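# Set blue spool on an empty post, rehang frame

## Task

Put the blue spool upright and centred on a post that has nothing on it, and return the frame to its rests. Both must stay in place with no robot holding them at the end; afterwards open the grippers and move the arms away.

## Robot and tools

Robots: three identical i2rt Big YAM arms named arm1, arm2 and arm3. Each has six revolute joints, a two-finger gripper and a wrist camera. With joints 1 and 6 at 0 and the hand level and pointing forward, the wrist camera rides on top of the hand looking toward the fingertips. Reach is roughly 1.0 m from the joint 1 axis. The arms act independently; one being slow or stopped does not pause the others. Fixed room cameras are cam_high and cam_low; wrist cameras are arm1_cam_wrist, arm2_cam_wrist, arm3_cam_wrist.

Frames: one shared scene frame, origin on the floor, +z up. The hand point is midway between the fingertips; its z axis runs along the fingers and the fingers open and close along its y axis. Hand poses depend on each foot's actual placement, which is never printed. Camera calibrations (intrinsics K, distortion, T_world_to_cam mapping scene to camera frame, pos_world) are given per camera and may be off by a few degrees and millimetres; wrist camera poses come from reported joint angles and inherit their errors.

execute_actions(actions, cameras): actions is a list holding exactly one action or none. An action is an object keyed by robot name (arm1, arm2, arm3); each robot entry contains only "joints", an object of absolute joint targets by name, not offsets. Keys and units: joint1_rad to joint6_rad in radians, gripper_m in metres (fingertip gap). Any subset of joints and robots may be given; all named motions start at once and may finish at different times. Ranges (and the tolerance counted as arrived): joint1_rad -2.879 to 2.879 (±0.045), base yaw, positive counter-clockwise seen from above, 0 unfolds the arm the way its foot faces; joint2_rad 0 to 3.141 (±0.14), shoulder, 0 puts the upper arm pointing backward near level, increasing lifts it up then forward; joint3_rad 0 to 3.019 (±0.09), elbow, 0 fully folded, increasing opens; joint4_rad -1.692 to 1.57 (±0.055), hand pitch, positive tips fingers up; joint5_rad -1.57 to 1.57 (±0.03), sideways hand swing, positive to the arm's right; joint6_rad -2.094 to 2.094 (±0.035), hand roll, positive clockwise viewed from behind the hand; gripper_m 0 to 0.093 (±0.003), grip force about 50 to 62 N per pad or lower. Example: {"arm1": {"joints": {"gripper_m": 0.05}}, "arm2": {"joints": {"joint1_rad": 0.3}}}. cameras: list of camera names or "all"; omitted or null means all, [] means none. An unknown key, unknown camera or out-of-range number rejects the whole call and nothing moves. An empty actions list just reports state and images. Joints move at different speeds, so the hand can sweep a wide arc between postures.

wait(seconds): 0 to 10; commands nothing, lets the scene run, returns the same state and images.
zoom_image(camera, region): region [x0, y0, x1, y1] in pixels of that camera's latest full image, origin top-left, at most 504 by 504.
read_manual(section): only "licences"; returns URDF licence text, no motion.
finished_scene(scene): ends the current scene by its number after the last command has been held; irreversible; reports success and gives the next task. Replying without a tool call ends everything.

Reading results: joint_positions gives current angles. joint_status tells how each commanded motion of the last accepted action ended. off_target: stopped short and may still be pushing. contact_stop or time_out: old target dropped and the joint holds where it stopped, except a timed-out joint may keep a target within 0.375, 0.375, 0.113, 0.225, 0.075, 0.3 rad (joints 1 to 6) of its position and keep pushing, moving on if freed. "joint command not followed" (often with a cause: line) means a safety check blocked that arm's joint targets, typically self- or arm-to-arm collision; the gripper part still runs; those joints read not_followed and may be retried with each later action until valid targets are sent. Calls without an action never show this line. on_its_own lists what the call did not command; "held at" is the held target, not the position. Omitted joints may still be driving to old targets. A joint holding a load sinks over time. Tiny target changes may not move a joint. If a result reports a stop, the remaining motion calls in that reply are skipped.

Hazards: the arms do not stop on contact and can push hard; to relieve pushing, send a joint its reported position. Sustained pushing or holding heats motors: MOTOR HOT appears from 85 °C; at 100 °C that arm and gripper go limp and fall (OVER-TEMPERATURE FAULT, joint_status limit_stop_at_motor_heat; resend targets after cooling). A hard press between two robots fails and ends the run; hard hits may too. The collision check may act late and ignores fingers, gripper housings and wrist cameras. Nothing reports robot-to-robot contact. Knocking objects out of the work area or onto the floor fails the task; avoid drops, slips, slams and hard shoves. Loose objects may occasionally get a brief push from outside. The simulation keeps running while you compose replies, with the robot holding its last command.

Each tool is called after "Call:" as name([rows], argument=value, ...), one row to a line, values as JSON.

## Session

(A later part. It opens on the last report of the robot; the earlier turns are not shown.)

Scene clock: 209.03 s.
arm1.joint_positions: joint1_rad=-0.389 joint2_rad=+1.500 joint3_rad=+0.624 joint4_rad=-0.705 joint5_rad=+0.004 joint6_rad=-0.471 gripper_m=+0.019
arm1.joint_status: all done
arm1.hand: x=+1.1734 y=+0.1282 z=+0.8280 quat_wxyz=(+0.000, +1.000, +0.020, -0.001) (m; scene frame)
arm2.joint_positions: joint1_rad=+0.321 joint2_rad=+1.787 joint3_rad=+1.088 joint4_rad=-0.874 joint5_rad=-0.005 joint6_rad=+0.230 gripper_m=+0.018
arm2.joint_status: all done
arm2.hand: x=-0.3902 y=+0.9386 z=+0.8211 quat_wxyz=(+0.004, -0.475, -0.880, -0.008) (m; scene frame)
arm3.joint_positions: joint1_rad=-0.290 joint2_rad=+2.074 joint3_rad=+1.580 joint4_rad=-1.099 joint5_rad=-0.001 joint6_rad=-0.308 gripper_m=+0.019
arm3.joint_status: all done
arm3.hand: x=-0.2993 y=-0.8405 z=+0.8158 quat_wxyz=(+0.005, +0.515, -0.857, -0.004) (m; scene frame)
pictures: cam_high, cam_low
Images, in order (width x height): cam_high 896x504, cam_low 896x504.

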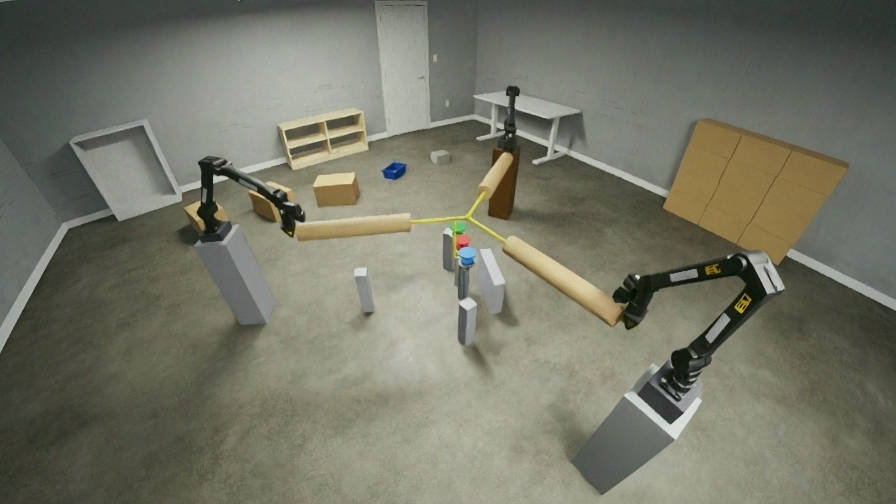

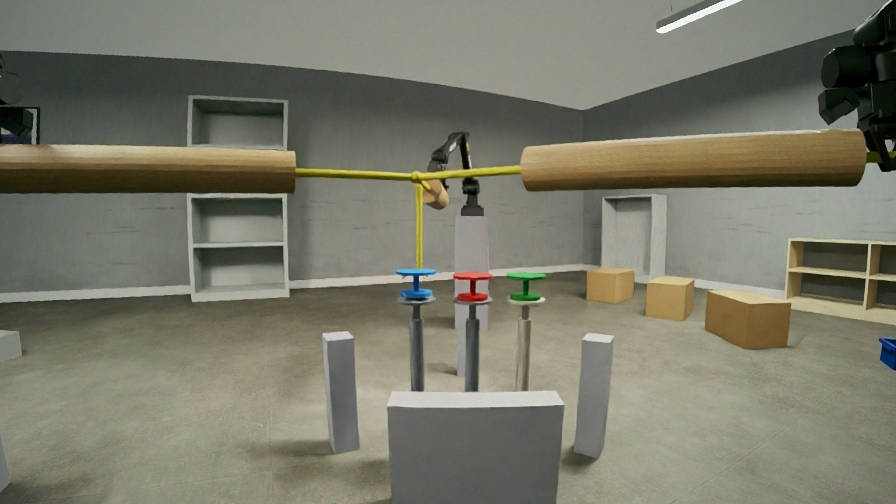

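Call:
execute_actions([
  {"arm1":{"joints":{"joint1_rad":-0.389,"joint2_rad":1.579,"joint3_rad":0.607,"joint4_rad":-0.558,"joint6_rad":-0.471}},"arm2":{"joints":{"joint1_rad":0.318,"joint2_rad":1.812,"joint3_rad":1.078,"joint4_rad":-0.785,"joint6_rad":0.23}},"arm3":{"joints":{"joint1_rad":-0.288,"joint2_rad":2.075,"joint3_rad":1.555,"joint4_rad":-1.022,"joint6_rad":-0.308}}},
], cameras=["cam_low","cam_high"])

Call:
zoom_image(camera="cam_low", region=[380,250,500,330])

Call:
zoom_image(camera="cam_high", region=[440,220,500,290])

Scene clock: 216.03 s.
arm1.joint_positions: joint1_rad=-0.389 joint2_rad=+1.600 joint3_rad=+0.601 joint4_rad=-0.584 joint5_rad=+0.003 joint6_rad=-0.471 gripper_m=+0.019
arm1.joint_status: all done
arm1.hand: x=+1.1730 y=+0.1281 z=+0.7943 quat_wxyz=(+0.000, +1.000, +0.020, +0.000) (m; scene frame)
arm2.joint_positions: joint1_rad=+0.321 joint2_rad=+1.842 joint3_rad=+1.065 joint4_rad=-0.792 joint5_rad=-0.004 joint6_rad=+0.230 gripper_m=+0.018
arm2.joint_status: all done
arm2.hand: x=-0.3904 y=+0.9387 z=+0.7901 quat_wxyz=(+0.003, -0.475, -0.880, -0.006) (m; scene frame)
arm3.joint_positions: joint1_rad=-0.290 joint2_rad=+2.093 joint3_rad=+1.544 joint4_rad=-1.025 joint5_rad=-0.001 joint6_rad=-0.308 gripper_m=+0.019
arm3.joint_status: all done
arm3.hand: x=-0.2994 y=-0.8403 z=+0.7929 quat_wxyz=(-0.004, +0.515, -0.857, -0.006) (m; scene frame)
pictures: cam_high, cam_low
Images, in order (width x height): cam_high 896x504, cam_low 896x504.

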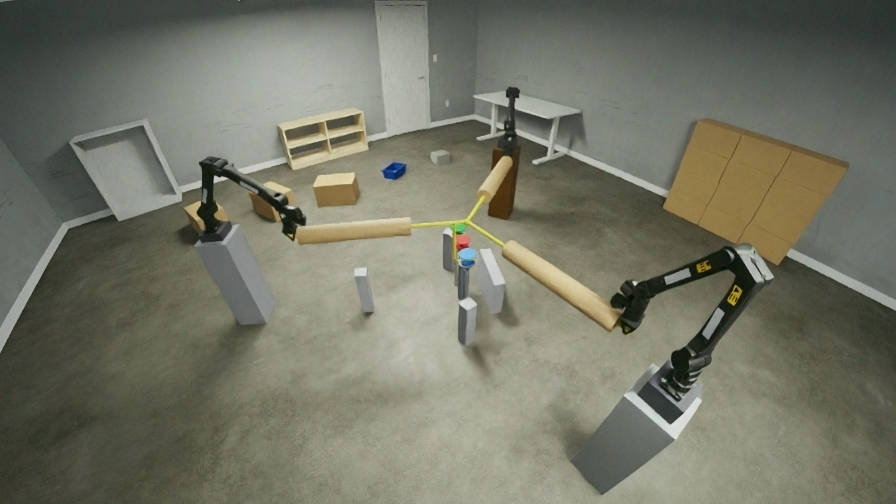

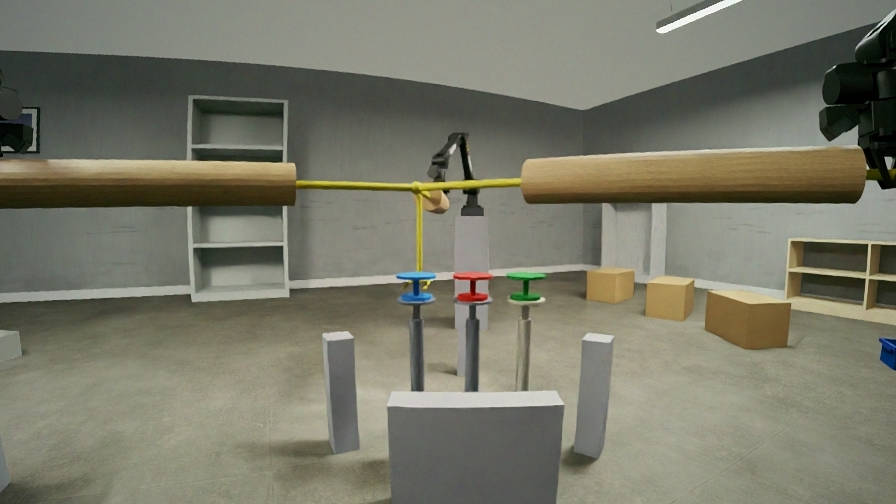

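Region (380, 250, 500, 330) of cam_low's 896x504 image, scaled by 4.200, with more detail than that image has.

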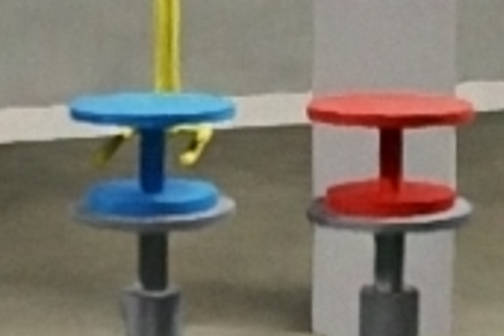

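Region (440, 220, 500, 290) of cam_high's 896x504 image, scaled by 7.200, with more detail than that image has; it fills the left 432 columns of this view, and the rest is white.

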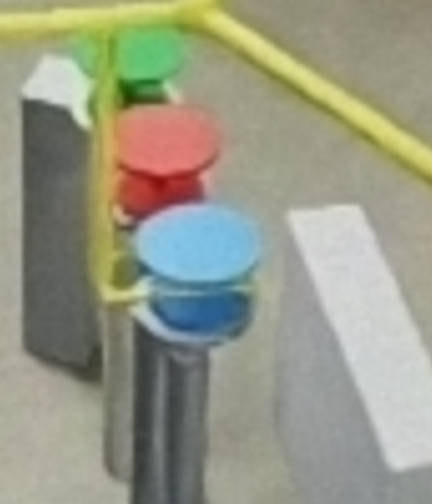

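Call:
execute_actions([
  {"arm1":{"joints":{"joint1_rad":-0.162,"joint2_rad":1.618,"joint3_rad":0.665,"joint4_rad":-0.575,"joint6_rad":-0.243}},"arm2":{"joints":{"joint1_rad":0.180,"joint2_rad":1.863,"joint3_rad":1.19,"joint4_rad":-0.822,"joint6_rad":0.084}},"arm3":{"joints":{"joint1_rad":-0.336,"joint2_rad":1.928,"joint3_rad":1.315,"joint4_rad":-0.917,"joint6_rad":-0.356}}},
], cameras=["cam_low"])

Call:
zoom_image(camera="cam_low", region=[380,250,500,330])

Scene clock: 224.00 s.
arm1.joint_positions: joint1_rad=-0.168 joint2_rad=+1.624 joint3_rad=+0.628 joint4_rad=-0.584 joint5_rad=-0.001 joint6_rad=-0.253 gripper_m=+0.019
arm1.joint_status: all done
arm1.hand: x=+1.1412 y=+0.0661 z=+0.7930 quat_wxyz=(+0.000, +1.000, +0.022, -0.002) (m; scene frame)
arm2.joint_positions: joint1_rad=+0.175 joint2_rad=+1.888 joint3_rad=+1.142 joint4_rad=-0.812 joint5_rad=-0.004 joint6_rad=+0.082 gripper_m=+0.018
arm2.joint_status: all done
arm2.hand: x=-0.4234 y=+0.8726 z=+0.7902 quat_wxyz=(-0.003, -0.474, -0.881, -0.004) (m; scene frame)
arm3.joint_positions: joint1_rad=-0.341 joint2_rad=+1.963 joint3_rad=+1.306 joint4_rad=-0.922 joint5_rad=-0.003 joint6_rad=-0.361 gripper_m=+0.019
arm3.joint_status: all done
arm3.hand: x=-0.3275 y=-0.9052 z=+0.7873 quat_wxyz=(-0.001, +0.516, -0.857, -0.006) (m; scene frame)
pictures: cam_low
Images, in order (width x height): cam_low 896x504.

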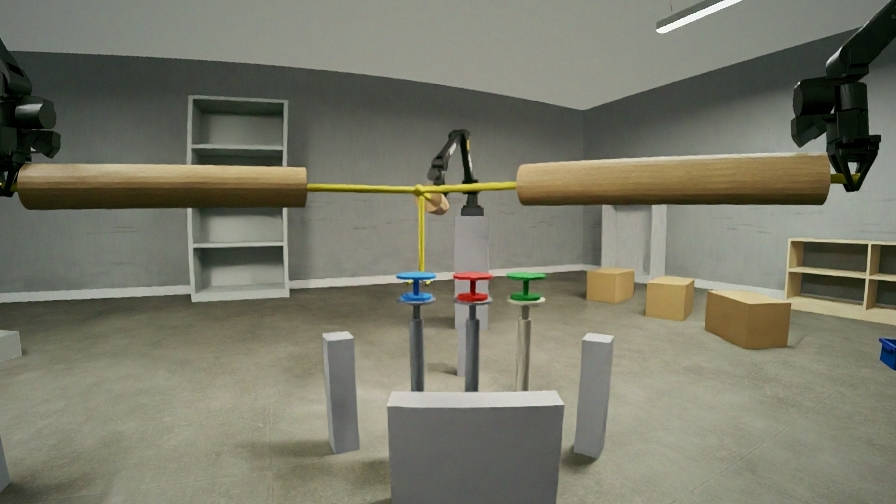

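Region (380, 250, 500, 330) of cam_low's 896x504 image, scaled by 4.200, with more detail than that image has.

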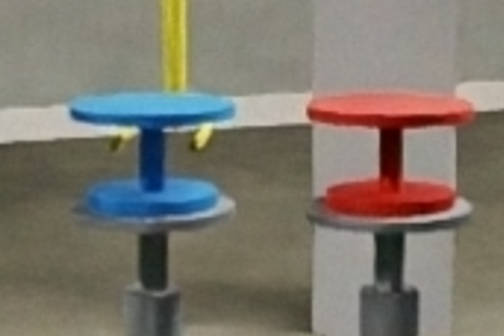

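Call:
execute_actions([
  {"arm1":{"joints":{"joint1_rad":0.044,"joint2_rad":1.715,"joint3_rad":0.814,"joint4_rad":-0.632,"joint6_rad":-0.037}},"arm2":{"joints":{"joint1_rad":0.012,"joint2_rad":1.917,"joint3_rad":1.27,"joint4_rad":-0.853,"joint6_rad":-0.084}},"arm3":{"joints":{"joint1_rad":-0.352,"joint2_rad":1.755,"joint3_rad":1.025,"joint4_rad":-0.802,"joint6_rad":-0.37}}},
], cameras=["cam_high"])

Call:
zoom_image(camera="cam_high", region=[410,200,500,290])

Scene clock: 232.67 s.
arm1.joint_positions: joint1_rad=+0.040 joint2_rad=+1.732 joint3_rad=+0.780 joint4_rad=-0.621 joint5_rad=-0.003 joint6_rad=-0.044 gripper_m=+0.019
arm1.joint_status: all done
arm1.hand: x=+1.0787 y=+0.0004 z=+0.7915 quat_wxyz=(+0.001, +1.000, +0.022, -0.005) (m; scene frame)
arm2.joint_positions: joint1_rad=+0.006 joint2_rad=+1.943 joint3_rad=+1.217 joint4_rad=-0.848 joint5_rad=-0.003 joint6_rad=-0.087 gripper_m=+0.018
arm2.joint_status: all done
arm2.hand: x=-0.4830 y=+0.8101 z=+0.7844 quat_wxyz=(+0.005, -0.473, -0.881, -0.007) (m; scene frame)
arm3.joint_positions: joint1_rad=-0.349 joint2_rad=+1.785 joint3_rad=+1.014 joint4_rad=-0.805 joint5_rad=+0.001 joint6_rad=-0.369 gripper_m=+0.019
arm3.joint_status: all done
arm3.hand: x=-0.3912 y=-0.9666 z=+0.7850 quat_wxyz=(-0.003, +0.516, -0.857, -0.005) (m; scene frame)
pictures: cam_high
Images, in order (width x height): cam_high 896x504.

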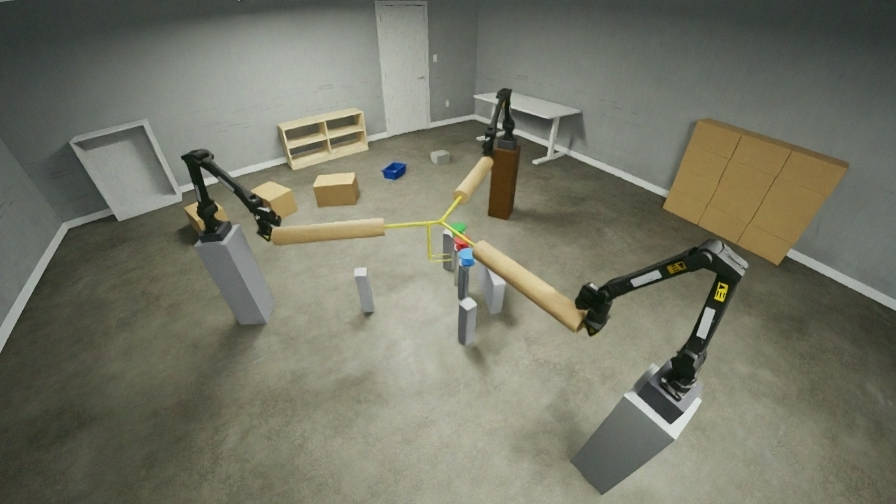

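Region (410, 200, 500, 290) of cam_high's 896x504 image, scaled by 5.600, with more detail than that image has.

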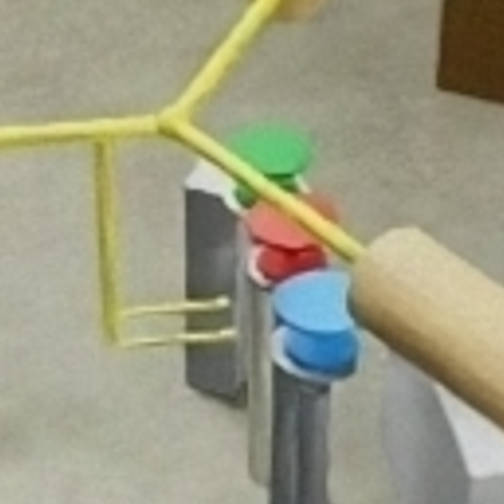

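Call:
execute_actions([
  {"arm1":{"joints":{"joint1_rad":0.083,"joint2_rad":2.025,"joint3_rad":1.035,"joint4_rad":-0.515,"joint6_rad":0.0}},"arm2":{"joints":{"joint1_rad":-0.138,"joint2_rad":2.025,"joint3_rad":1.167,"joint4_rad":-0.655,"joint6_rad":-0.234}},"arm3":{"joints":{"joint1_rad":-0.25,"joint2_rad":1.822,"joint3_rad":0.787,"joint4_rad":-0.516,"joint6_rad":-0.266}}},
], cameras=[])

Scene clock: 239.10 s.
arm1.joint_positions: joint1_rad=+0.074 joint2_rad=+2.050 joint3_rad=+1.003 joint4_rad=-0.519 joint5_rad=-0.004 joint6_rad=-0.008 gripper_m=+0.019
arm1.joint_status: all done
arm1.hand: x=+0.9994 y=-0.0146 z=+0.7148 quat_wxyz=(+0.001, +1.000, +0.021, -0.009) (m; scene frame)
arm2.joint_positions: joint1_rad=-0.150 joint2_rad=+2.068 joint3_rad=+1.152 joint4_rad=-0.660 joint5_rad=+0.003 joint6_rad=-0.243 gripper_m=+0.018
arm2.joint_status: all done
arm2.hand: x=-0.5611 y=+0.7919 z=+0.7075 quat_wxyz=(+0.007, -0.474, -0.881, -0.006) (m; scene frame)
arm3.joint_positions: joint1_rad=-0.248 joint2_rad=+1.834 joint3_rad=+0.778 joint4_rad=-0.520 joint5_rad=+0.000 joint6_rad=-0.271 gripper_m=+0.019
arm3.joint_status: all done
arm3.hand: x=-0.4689 y=-0.9830 z=+0.7106 quat_wxyz=(-0.003, +0.517, -0.856, -0.005) (m; scene frame)
pictures: none
No camera images: the call's "cameras" was empty. Leave "cameras" out to get every camera's image.

Call:
execute_actions([
  {"arm1":{"joints":{"joint1_rad":0.114,"joint2_rad":2.317,"joint3_rad":1.322,"joint4_rad":-0.545,"joint6_rad":0.028}},"arm2":{"joints":{"joint1_rad":-0.291,"joint2_rad":2.197,"joint3_rad":1.205,"joint4_rad":-0.492,"joint6_rad":-0.388}},"arm3":{"joints":{"joint1_rad":-0.119,"joint2_rad":2.0,"joint3_rad":0.618,"joint4_rad":-0.173,"joint6_rad":-0.133}}},
], cameras=[])

Scene clock: 244.80 s.
arm1.joint_positions: joint1_rad=+0.114 joint2_rad=+2.343 joint3_rad=+1.292 joint4_rad=-0.530 joint5_rad=-0.003 joint6_rad=+0.032 gripper_m=+0.019
arm1.joint_status: all done
arm1.hand: x=+0.9269 y=-0.0373 z=+0.6338 quat_wxyz=(+0.000, +1.000, +0.020, -0.001) (m; scene frame)
arm2.joint_positions: joint1_rad=-0.298 joint2_rad=+2.242 joint3_rad=+1.174 joint4_rad=-0.497 joint5_rad=+0.004 joint6_rad=-0.390 gripper_m=+0.018
arm2.joint_status: all done
arm2.hand: x=-0.6315 y=+0.7714 z=+0.6292 quat_wxyz=(+0.004, -0.474, -0.880, -0.001) (m; scene frame)
arm3.joint_positions: joint1_rad=-0.114 joint2_rad=+2.014 joint3_rad=+0.617 joint4_rad=-0.187 joint5_rad=+0.000 joint6_rad=-0.135 gripper_m=+0.019
arm3.joint_status: all done
arm3.hand: x=-0.5448 y=-1.0026 z=+0.6313 quat_wxyz=(+0.001, +0.516, -0.856, -0.003) (m; scene frame)
pictures: none
No camera images: the call's "cameras" was empty. Leave "cameras" out to get every camera's image.

Call:
execute_actions([
  {"arm1":{"joints":{"joint1_rad":0.098,"joint2_rad":2.492,"joint3_rad":1.39,"joint4_rad":-0.418,"joint6_rad":0.015}},"arm2":{"joints":{"joint1_rad":-0.298,"joint2_rad":2.376,"joint3_rad":1.26,"joint4_rad":-0.375,"joint6_rad":-0.392}},"arm3":{"joints":{"joint1_rad":-0.122,"joint2_rad":2.264,"joint3_rad":0.695,"joint4_rad":0.032,"joint6_rad":-0.138}}},
], cameras=[])

Scene clock: 247.57 s.
arm1.joint_positions: joint1_rad=+0.106 joint2_rad=+2.525 joint3_rad=+1.361 joint4_rad=-0.414 joint5_rad=-0.002 joint6_rad=+0.024 gripper_m=+0.019
arm1.joint_status: all done
arm1.hand: x=+0.9280 y=-0.0328 z=+0.5544 quat_wxyz=(+0.000, +1.000, +0.020, -0.003) (m; scene frame)
arm2.joint_positions: joint1_rad=-0.298 joint2_rad=+2.421 joint3_rad=+1.232 joint4_rad=-0.379 joint5_rad=+0.001 joint6_rad=-0.391 gripper_m=+0.018
arm2.joint_status: all done
arm2.hand: x=-0.6317 y=+0.7742 z=+0.5540 quat_wxyz=(+0.004, -0.474, -0.881, -0.004) (m; scene frame)
arm3.joint_positions: joint1_rad=-0.114 joint2_rad=+2.285 joint3_rad=+0.691 joint4_rad=+0.014 joint5_rad=+0.000 joint6_rad=-0.135 gripper_m=+0.019
arm3.joint_status: all done
arm3.hand: x=-0.5430 y=-0.9997 z=+0.5543 quat_wxyz=(-0.002, +0.516, -0.857, -0.004) (m; scene frame)
pictures: none
No camera images: the call's "cameras" was empty. Leave "cameras" out to get every camera's image.

Call:
execute_actions([
  {"arm1":{"joints":{"joint1_rad":0.106,"joint2_rad":2.665,"joint3_rad":1.498,"joint4_rad":-0.358,"joint6_rad":0.02}},"arm2":{"joints":{"joint2_rad":2.56,"joint3_rad":1.358,"joint4_rad":-0.29}},"arm3":{"joints":{"joint1_rad":-0.126,"joint2_rad":2.504,"joint3_rad":0.792,"joint4_rad":0.172}}},
], cameras=["cam_high","cam_low"])

Scene clock: 250.10 s.
arm1.joint_positions: joint1_rad=+0.106 joint2_rad=+2.697 joint3_rad=+1.471 joint4_rad=-0.356 joint5_rad=-0.003 joint6_rad=+0.024 gripper_m=+0.019
arm1.joint_status: all done
arm1.hand: x=+0.9272 y=-0.0327 z=+0.4836 quat_wxyz=(+0.000, +1.000, +0.020, -0.001) (m; scene frame)
arm2.joint_positions: joint1_rad=-0.300 joint2_rad=+2.606 joint3_rad=+1.335 joint4_rad=-0.296 joint5_rad=+0.001 joint6_rad=-0.393 gripper_m=+0.018
arm2.joint_status: all done
arm2.hand: x=-0.6326 y=+0.7730 z=+0.4799 quat_wxyz=(+0.003, -0.474, -0.881, -0.003) (m; scene frame)
arm3.joint_positions: joint1_rad=-0.117 joint2_rad=+2.524 joint3_rad=+0.794 joint4_rad=+0.155 joint5_rad=+0.001 joint6_rad=-0.136 gripper_m=+0.019
arm3.joint_status: all done
arm3.hand: x=-0.5431 y=-1.0005 z=+0.4813 quat_wxyz=(-0.004, +0.515, -0.857, -0.005) (m; scene frame)
pictures: cam_high, cam_low
Images, in order (width x height): cam_high 896x504, cam_low 896x504.

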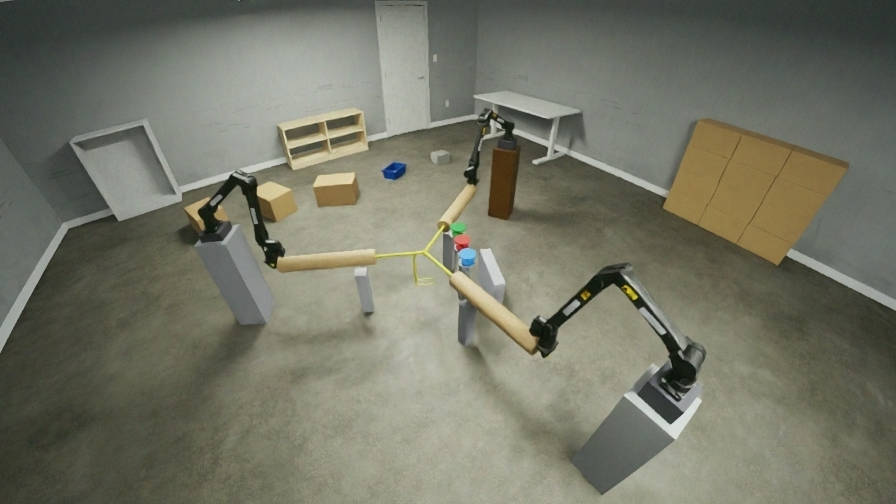

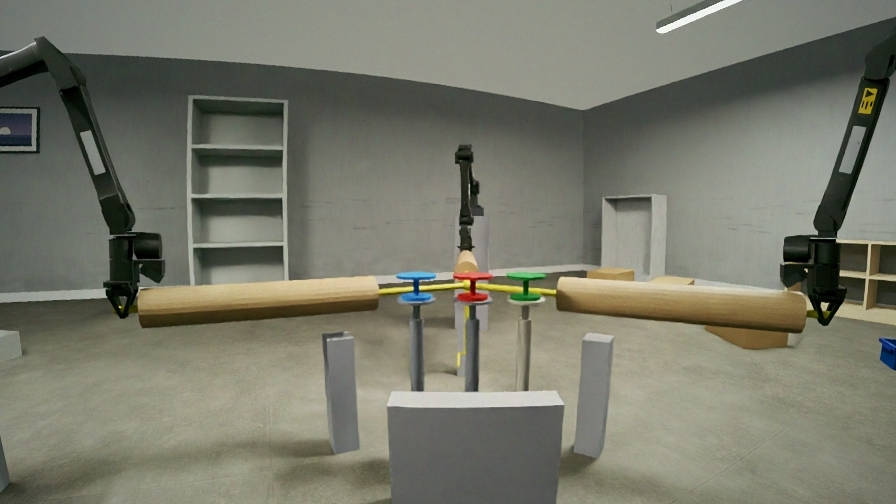

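Call:
execute_actions([
  {"arm1":{"joints":{"joint2_rad":2.833,"joint3_rad":1.629,"joint4_rad":-0.325}},"arm2":{"joints":{"joint2_rad":2.729,"joint3_rad":1.48,"joint4_rad":-0.244}},"arm3":{"joints":{"joint1_rad":-0.122,"joint2_rad":2.705,"joint3_rad":0.918,"joint4_rad":0.24}}},
], cameras=["cam_low"])

Call:
zoom_image(camera="cam_low", region=[290,280,650,370])

Scene clock: 253.53 s.
arm1.joint_positions: joint1_rad=+0.106 joint2_rad=+2.865 joint3_rad=+1.605 joint4_rad=-0.323 joint5_rad=-0.003 joint6_rad=+0.024 gripper_m=+0.019
arm1.joint_status: all done
arm1.hand: x=+0.9266 y=-0.0326 z=+0.4163 quat_wxyz=(+0.000, +1.000, +0.020, -0.001) (m; scene frame)
arm2.joint_positions: joint1_rad=-0.302 joint2_rad=+2.774 joint3_rad=+1.459 joint4_rad=-0.251 joint5_rad=+0.001 joint6_rad=-0.394 gripper_m=+0.018
arm2.joint_status: all done
arm2.hand: x=-0.6330 y=+0.7723 z=+0.4130 quat_wxyz=(+0.003, -0.474, -0.880, -0.003) (m; scene frame)
arm3.joint_positions: joint1_rad=-0.117 joint2_rad=+2.724 joint3_rad=+0.924 joint4_rad=+0.226 joint5_rad=+0.001 joint6_rad=-0.136 gripper_m=+0.019
arm3.joint_status: all done
arm3.hand: x=-0.5433 y=-1.0000 z=+0.4140 quat_wxyz=(-0.004, +0.515, -0.857, -0.005) (m; scene frame)
pictures: cam_low
Images, in order (width x height): cam_low 896x504.

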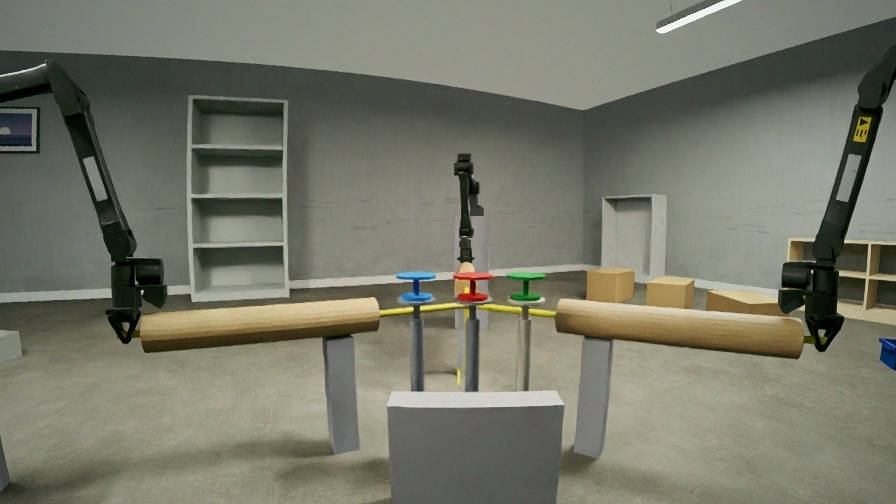

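Region (290, 280, 650, 370) of cam_low's 896x504 image, scaled by 1.400, with more detail than that image has; it fills the top 126 rows of this view, and the rest is white.

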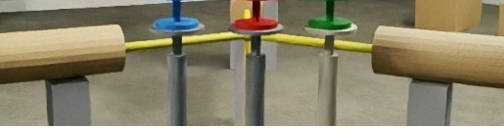

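Call:
execute_actions([
  {"arm1":{"joints":{"joint2_rad":2.872,"joint3_rad":1.618}},"arm2":{"joints":{"joint2_rad":2.778,"joint3_rad":1.47}},"arm3":{"joints":{"joint2_rad":2.738,"joint3_rad":0.925,"joint4_rad":0.23}}},
], cameras=[])

Call:
execute_actions([
  {"arm1":{"joints":{"gripper_m":0.06}},"arm2":{"joints":{"gripper_m":0.06}},"arm3":{"joints":{"gripper_m":0.06}}},
], cameras=["cam_low"])

Scene clock: 256.03 s.
arm1.joint_positions: joint1_rad=+0.106 joint2_rad=+2.866 joint3_rad=+1.605 joint4_rad=-0.323 joint5_rad=-0.003 joint6_rad=+0.024 gripper_m=+0.019
arm1.joint_status: all done
arm1.hand: x=+0.9277 y=-0.0326 z=+0.4154 quat_wxyz=(+0.000, +1.000, +0.020, +0.000) (m; scene frame)
arm2.joint_positions: joint1_rad=-0.301 joint2_rad=+2.782 joint3_rad=+1.462 joint4_rad=-0.247 joint5_rad=+0.000 joint6_rad=-0.394 gripper_m=+0.018
arm2.joint_status: all done
arm2.hand: x=-0.6329 y=+0.7738 z=+0.4094 quat_wxyz=(+0.003, -0.474, -0.881, -0.004) (m; scene frame)
arm3.joint_positions: joint1_rad=-0.117 joint2_rad=+2.733 joint3_rad=+0.931 joint4_rad=+0.226 joint5_rad=+0.001 joint6_rad=-0.136 gripper_m=+0.019
arm3.joint_status: all done
arm3.hand: x=-0.5436 y=-1.0003 z=+0.4108 quat_wxyz=(-0.003, +0.515, -0.857, -0.005) (m; scene frame)
pictures: none
No camera images: the call's "cameras" was empty. Leave "cameras" out to get every camera's image.

Scene clock: 256.67 s.
arm1.joint_positions: joint1_rad=+0.106 joint2_rad=+2.866 joint3_rad=+1.605 joint4_rad=-0.323 joint5_rad=-0.003 joint6_rad=+0.024 gripper_m=+0.060
arm1.joint_status: all done
arm1.hand: x=+0.9277 y=-0.0326 z=+0.4154 quat_wxyz=(+0.000, +1.000, +0.020, +0.000) (m; scene frame)
arm2.joint_positions: joint1_rad=-0.301 joint2_rad=+2.782 joint3_rad=+1.462 joint4_rad=-0.247 joint5_rad=+0.000 joint6_rad=-0.394 gripper_m=+0.060
arm2.joint_status: all done
arm2.hand: x=-0.6329 y=+0.7738 z=+0.4094 quat_wxyz=(+0.003, -0.474, -0.881, -0.004) (m; scene frame)
arm3.joint_positions: joint1_rad=-0.117 joint2_rad=+2.733 joint3_rad=+0.931 joint4_rad=+0.226 joint5_rad=+0.001 joint6_rad=-0.136 gripper_m=+0.060
arm3.joint_status: all done
arm3.hand: x=-0.5436 y=-1.0003 z=+0.4108 quat_wxyz=(-0.003, +0.515, -0.857, -0.005) (m; scene frame)
pictures: cam_low
Images, in order (width x height): cam_low 896x504.

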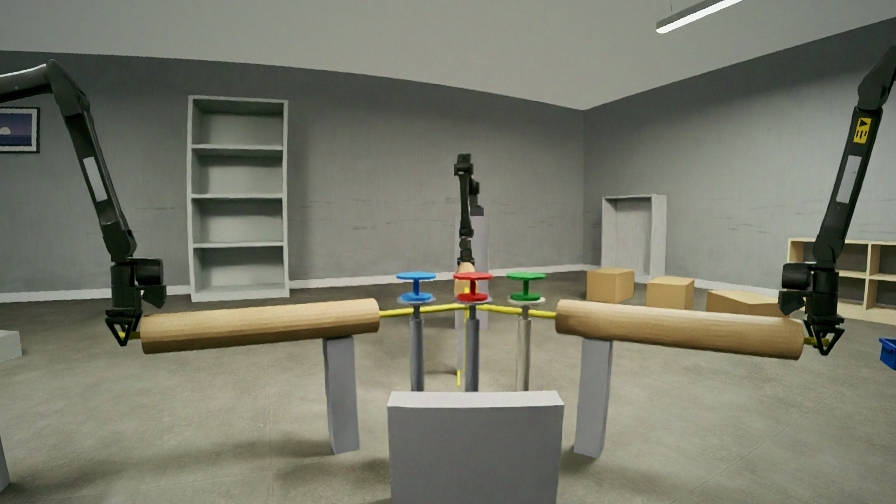

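Call:
execute_actions([
  {"arm1":{"joints":{"joint2_rad":2.33,"joint3_rad":1.25,"joint4_rad":-0.5,"gripper_m":0.093}},"arm2":{"joints":{"joint2_rad":2.22,"joint3_rad":1.13,"joint4_rad":-0.46,"gripper_m":0.093}},"arm3":{"joints":{"joint2_rad":2.15,"joint3_rad":0.66,"joint4_rad":-0.05,"gripper_m":0.093}}},
], cameras=["cam_low","cam_high"])

Call:
zoom_image(camera="cam_high", region=[340,200,520,350])

Scene clock: 262.03 s.
arm1.joint_positions: joint1_rad=+0.106 joint2_rad=+2.319 joint3_rad=+1.255 joint4_rad=-0.491 joint5_rad=-0.003 joint6_rad=+0.024 gripper_m=+0.093
arm1.joint_status: all done
arm1.hand: x=+0.9298 y=-0.0330 z=+0.6389 quat_wxyz=(+0.001, +1.000, +0.020, -0.014) (m; scene frame)
arm2.joint_positions: joint1_rad=-0.301 joint2_rad=+2.217 joint3_rad=+1.130 joint4_rad=-0.456 joint5_rad=+0.000 joint6_rad=-0.394 gripper_m=+0.093
arm2.joint_status: all done
arm2.hand: x=-0.6338 y=+0.7783 z=+0.6332 quat_wxyz=(-0.005, -0.474, -0.881, +0.006) (m; scene frame)
arm3.joint_positions: joint1_rad=-0.117 joint2_rad=+2.140 joint3_rad=+0.665 joint4_rad=-0.044 joint5_rad=+0.001 joint6_rad=-0.136 gripper_m=+0.093
arm3.joint_status: all done
arm3.hand: x=-0.5296 y=-0.9830 z=+0.5972 quat_wxyz=(-0.029, +0.515, -0.856, -0.016) (m; scene frame)
pictures: cam_high, cam_low
Images, in order (width x height): cam_high 896x504, cam_low 896x504.

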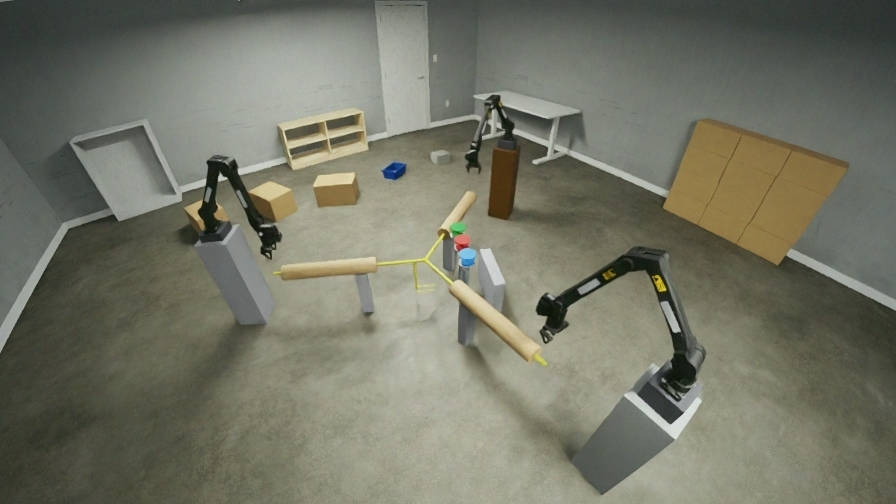

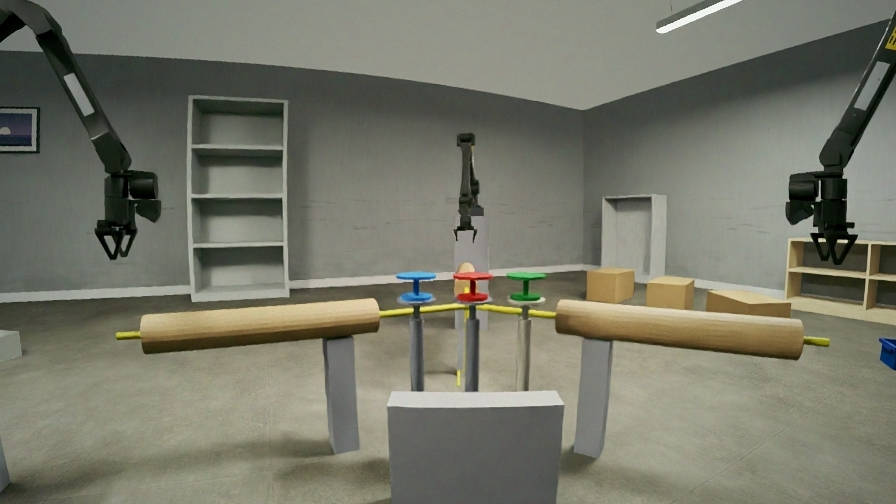

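Region (340, 200, 520, 350) of cam_high's 896x504 image, scaled by 2.800, with more detail than that image has.

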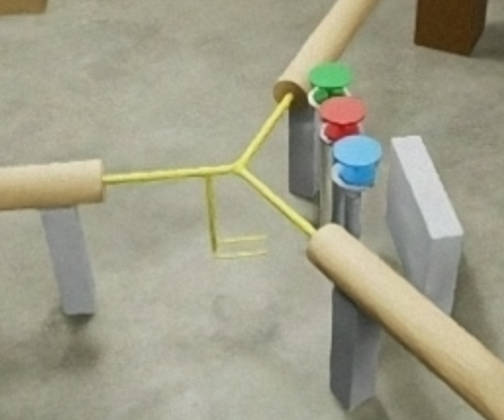

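Call:
finished_scene(scene=2)

The scene is finished: the task was done.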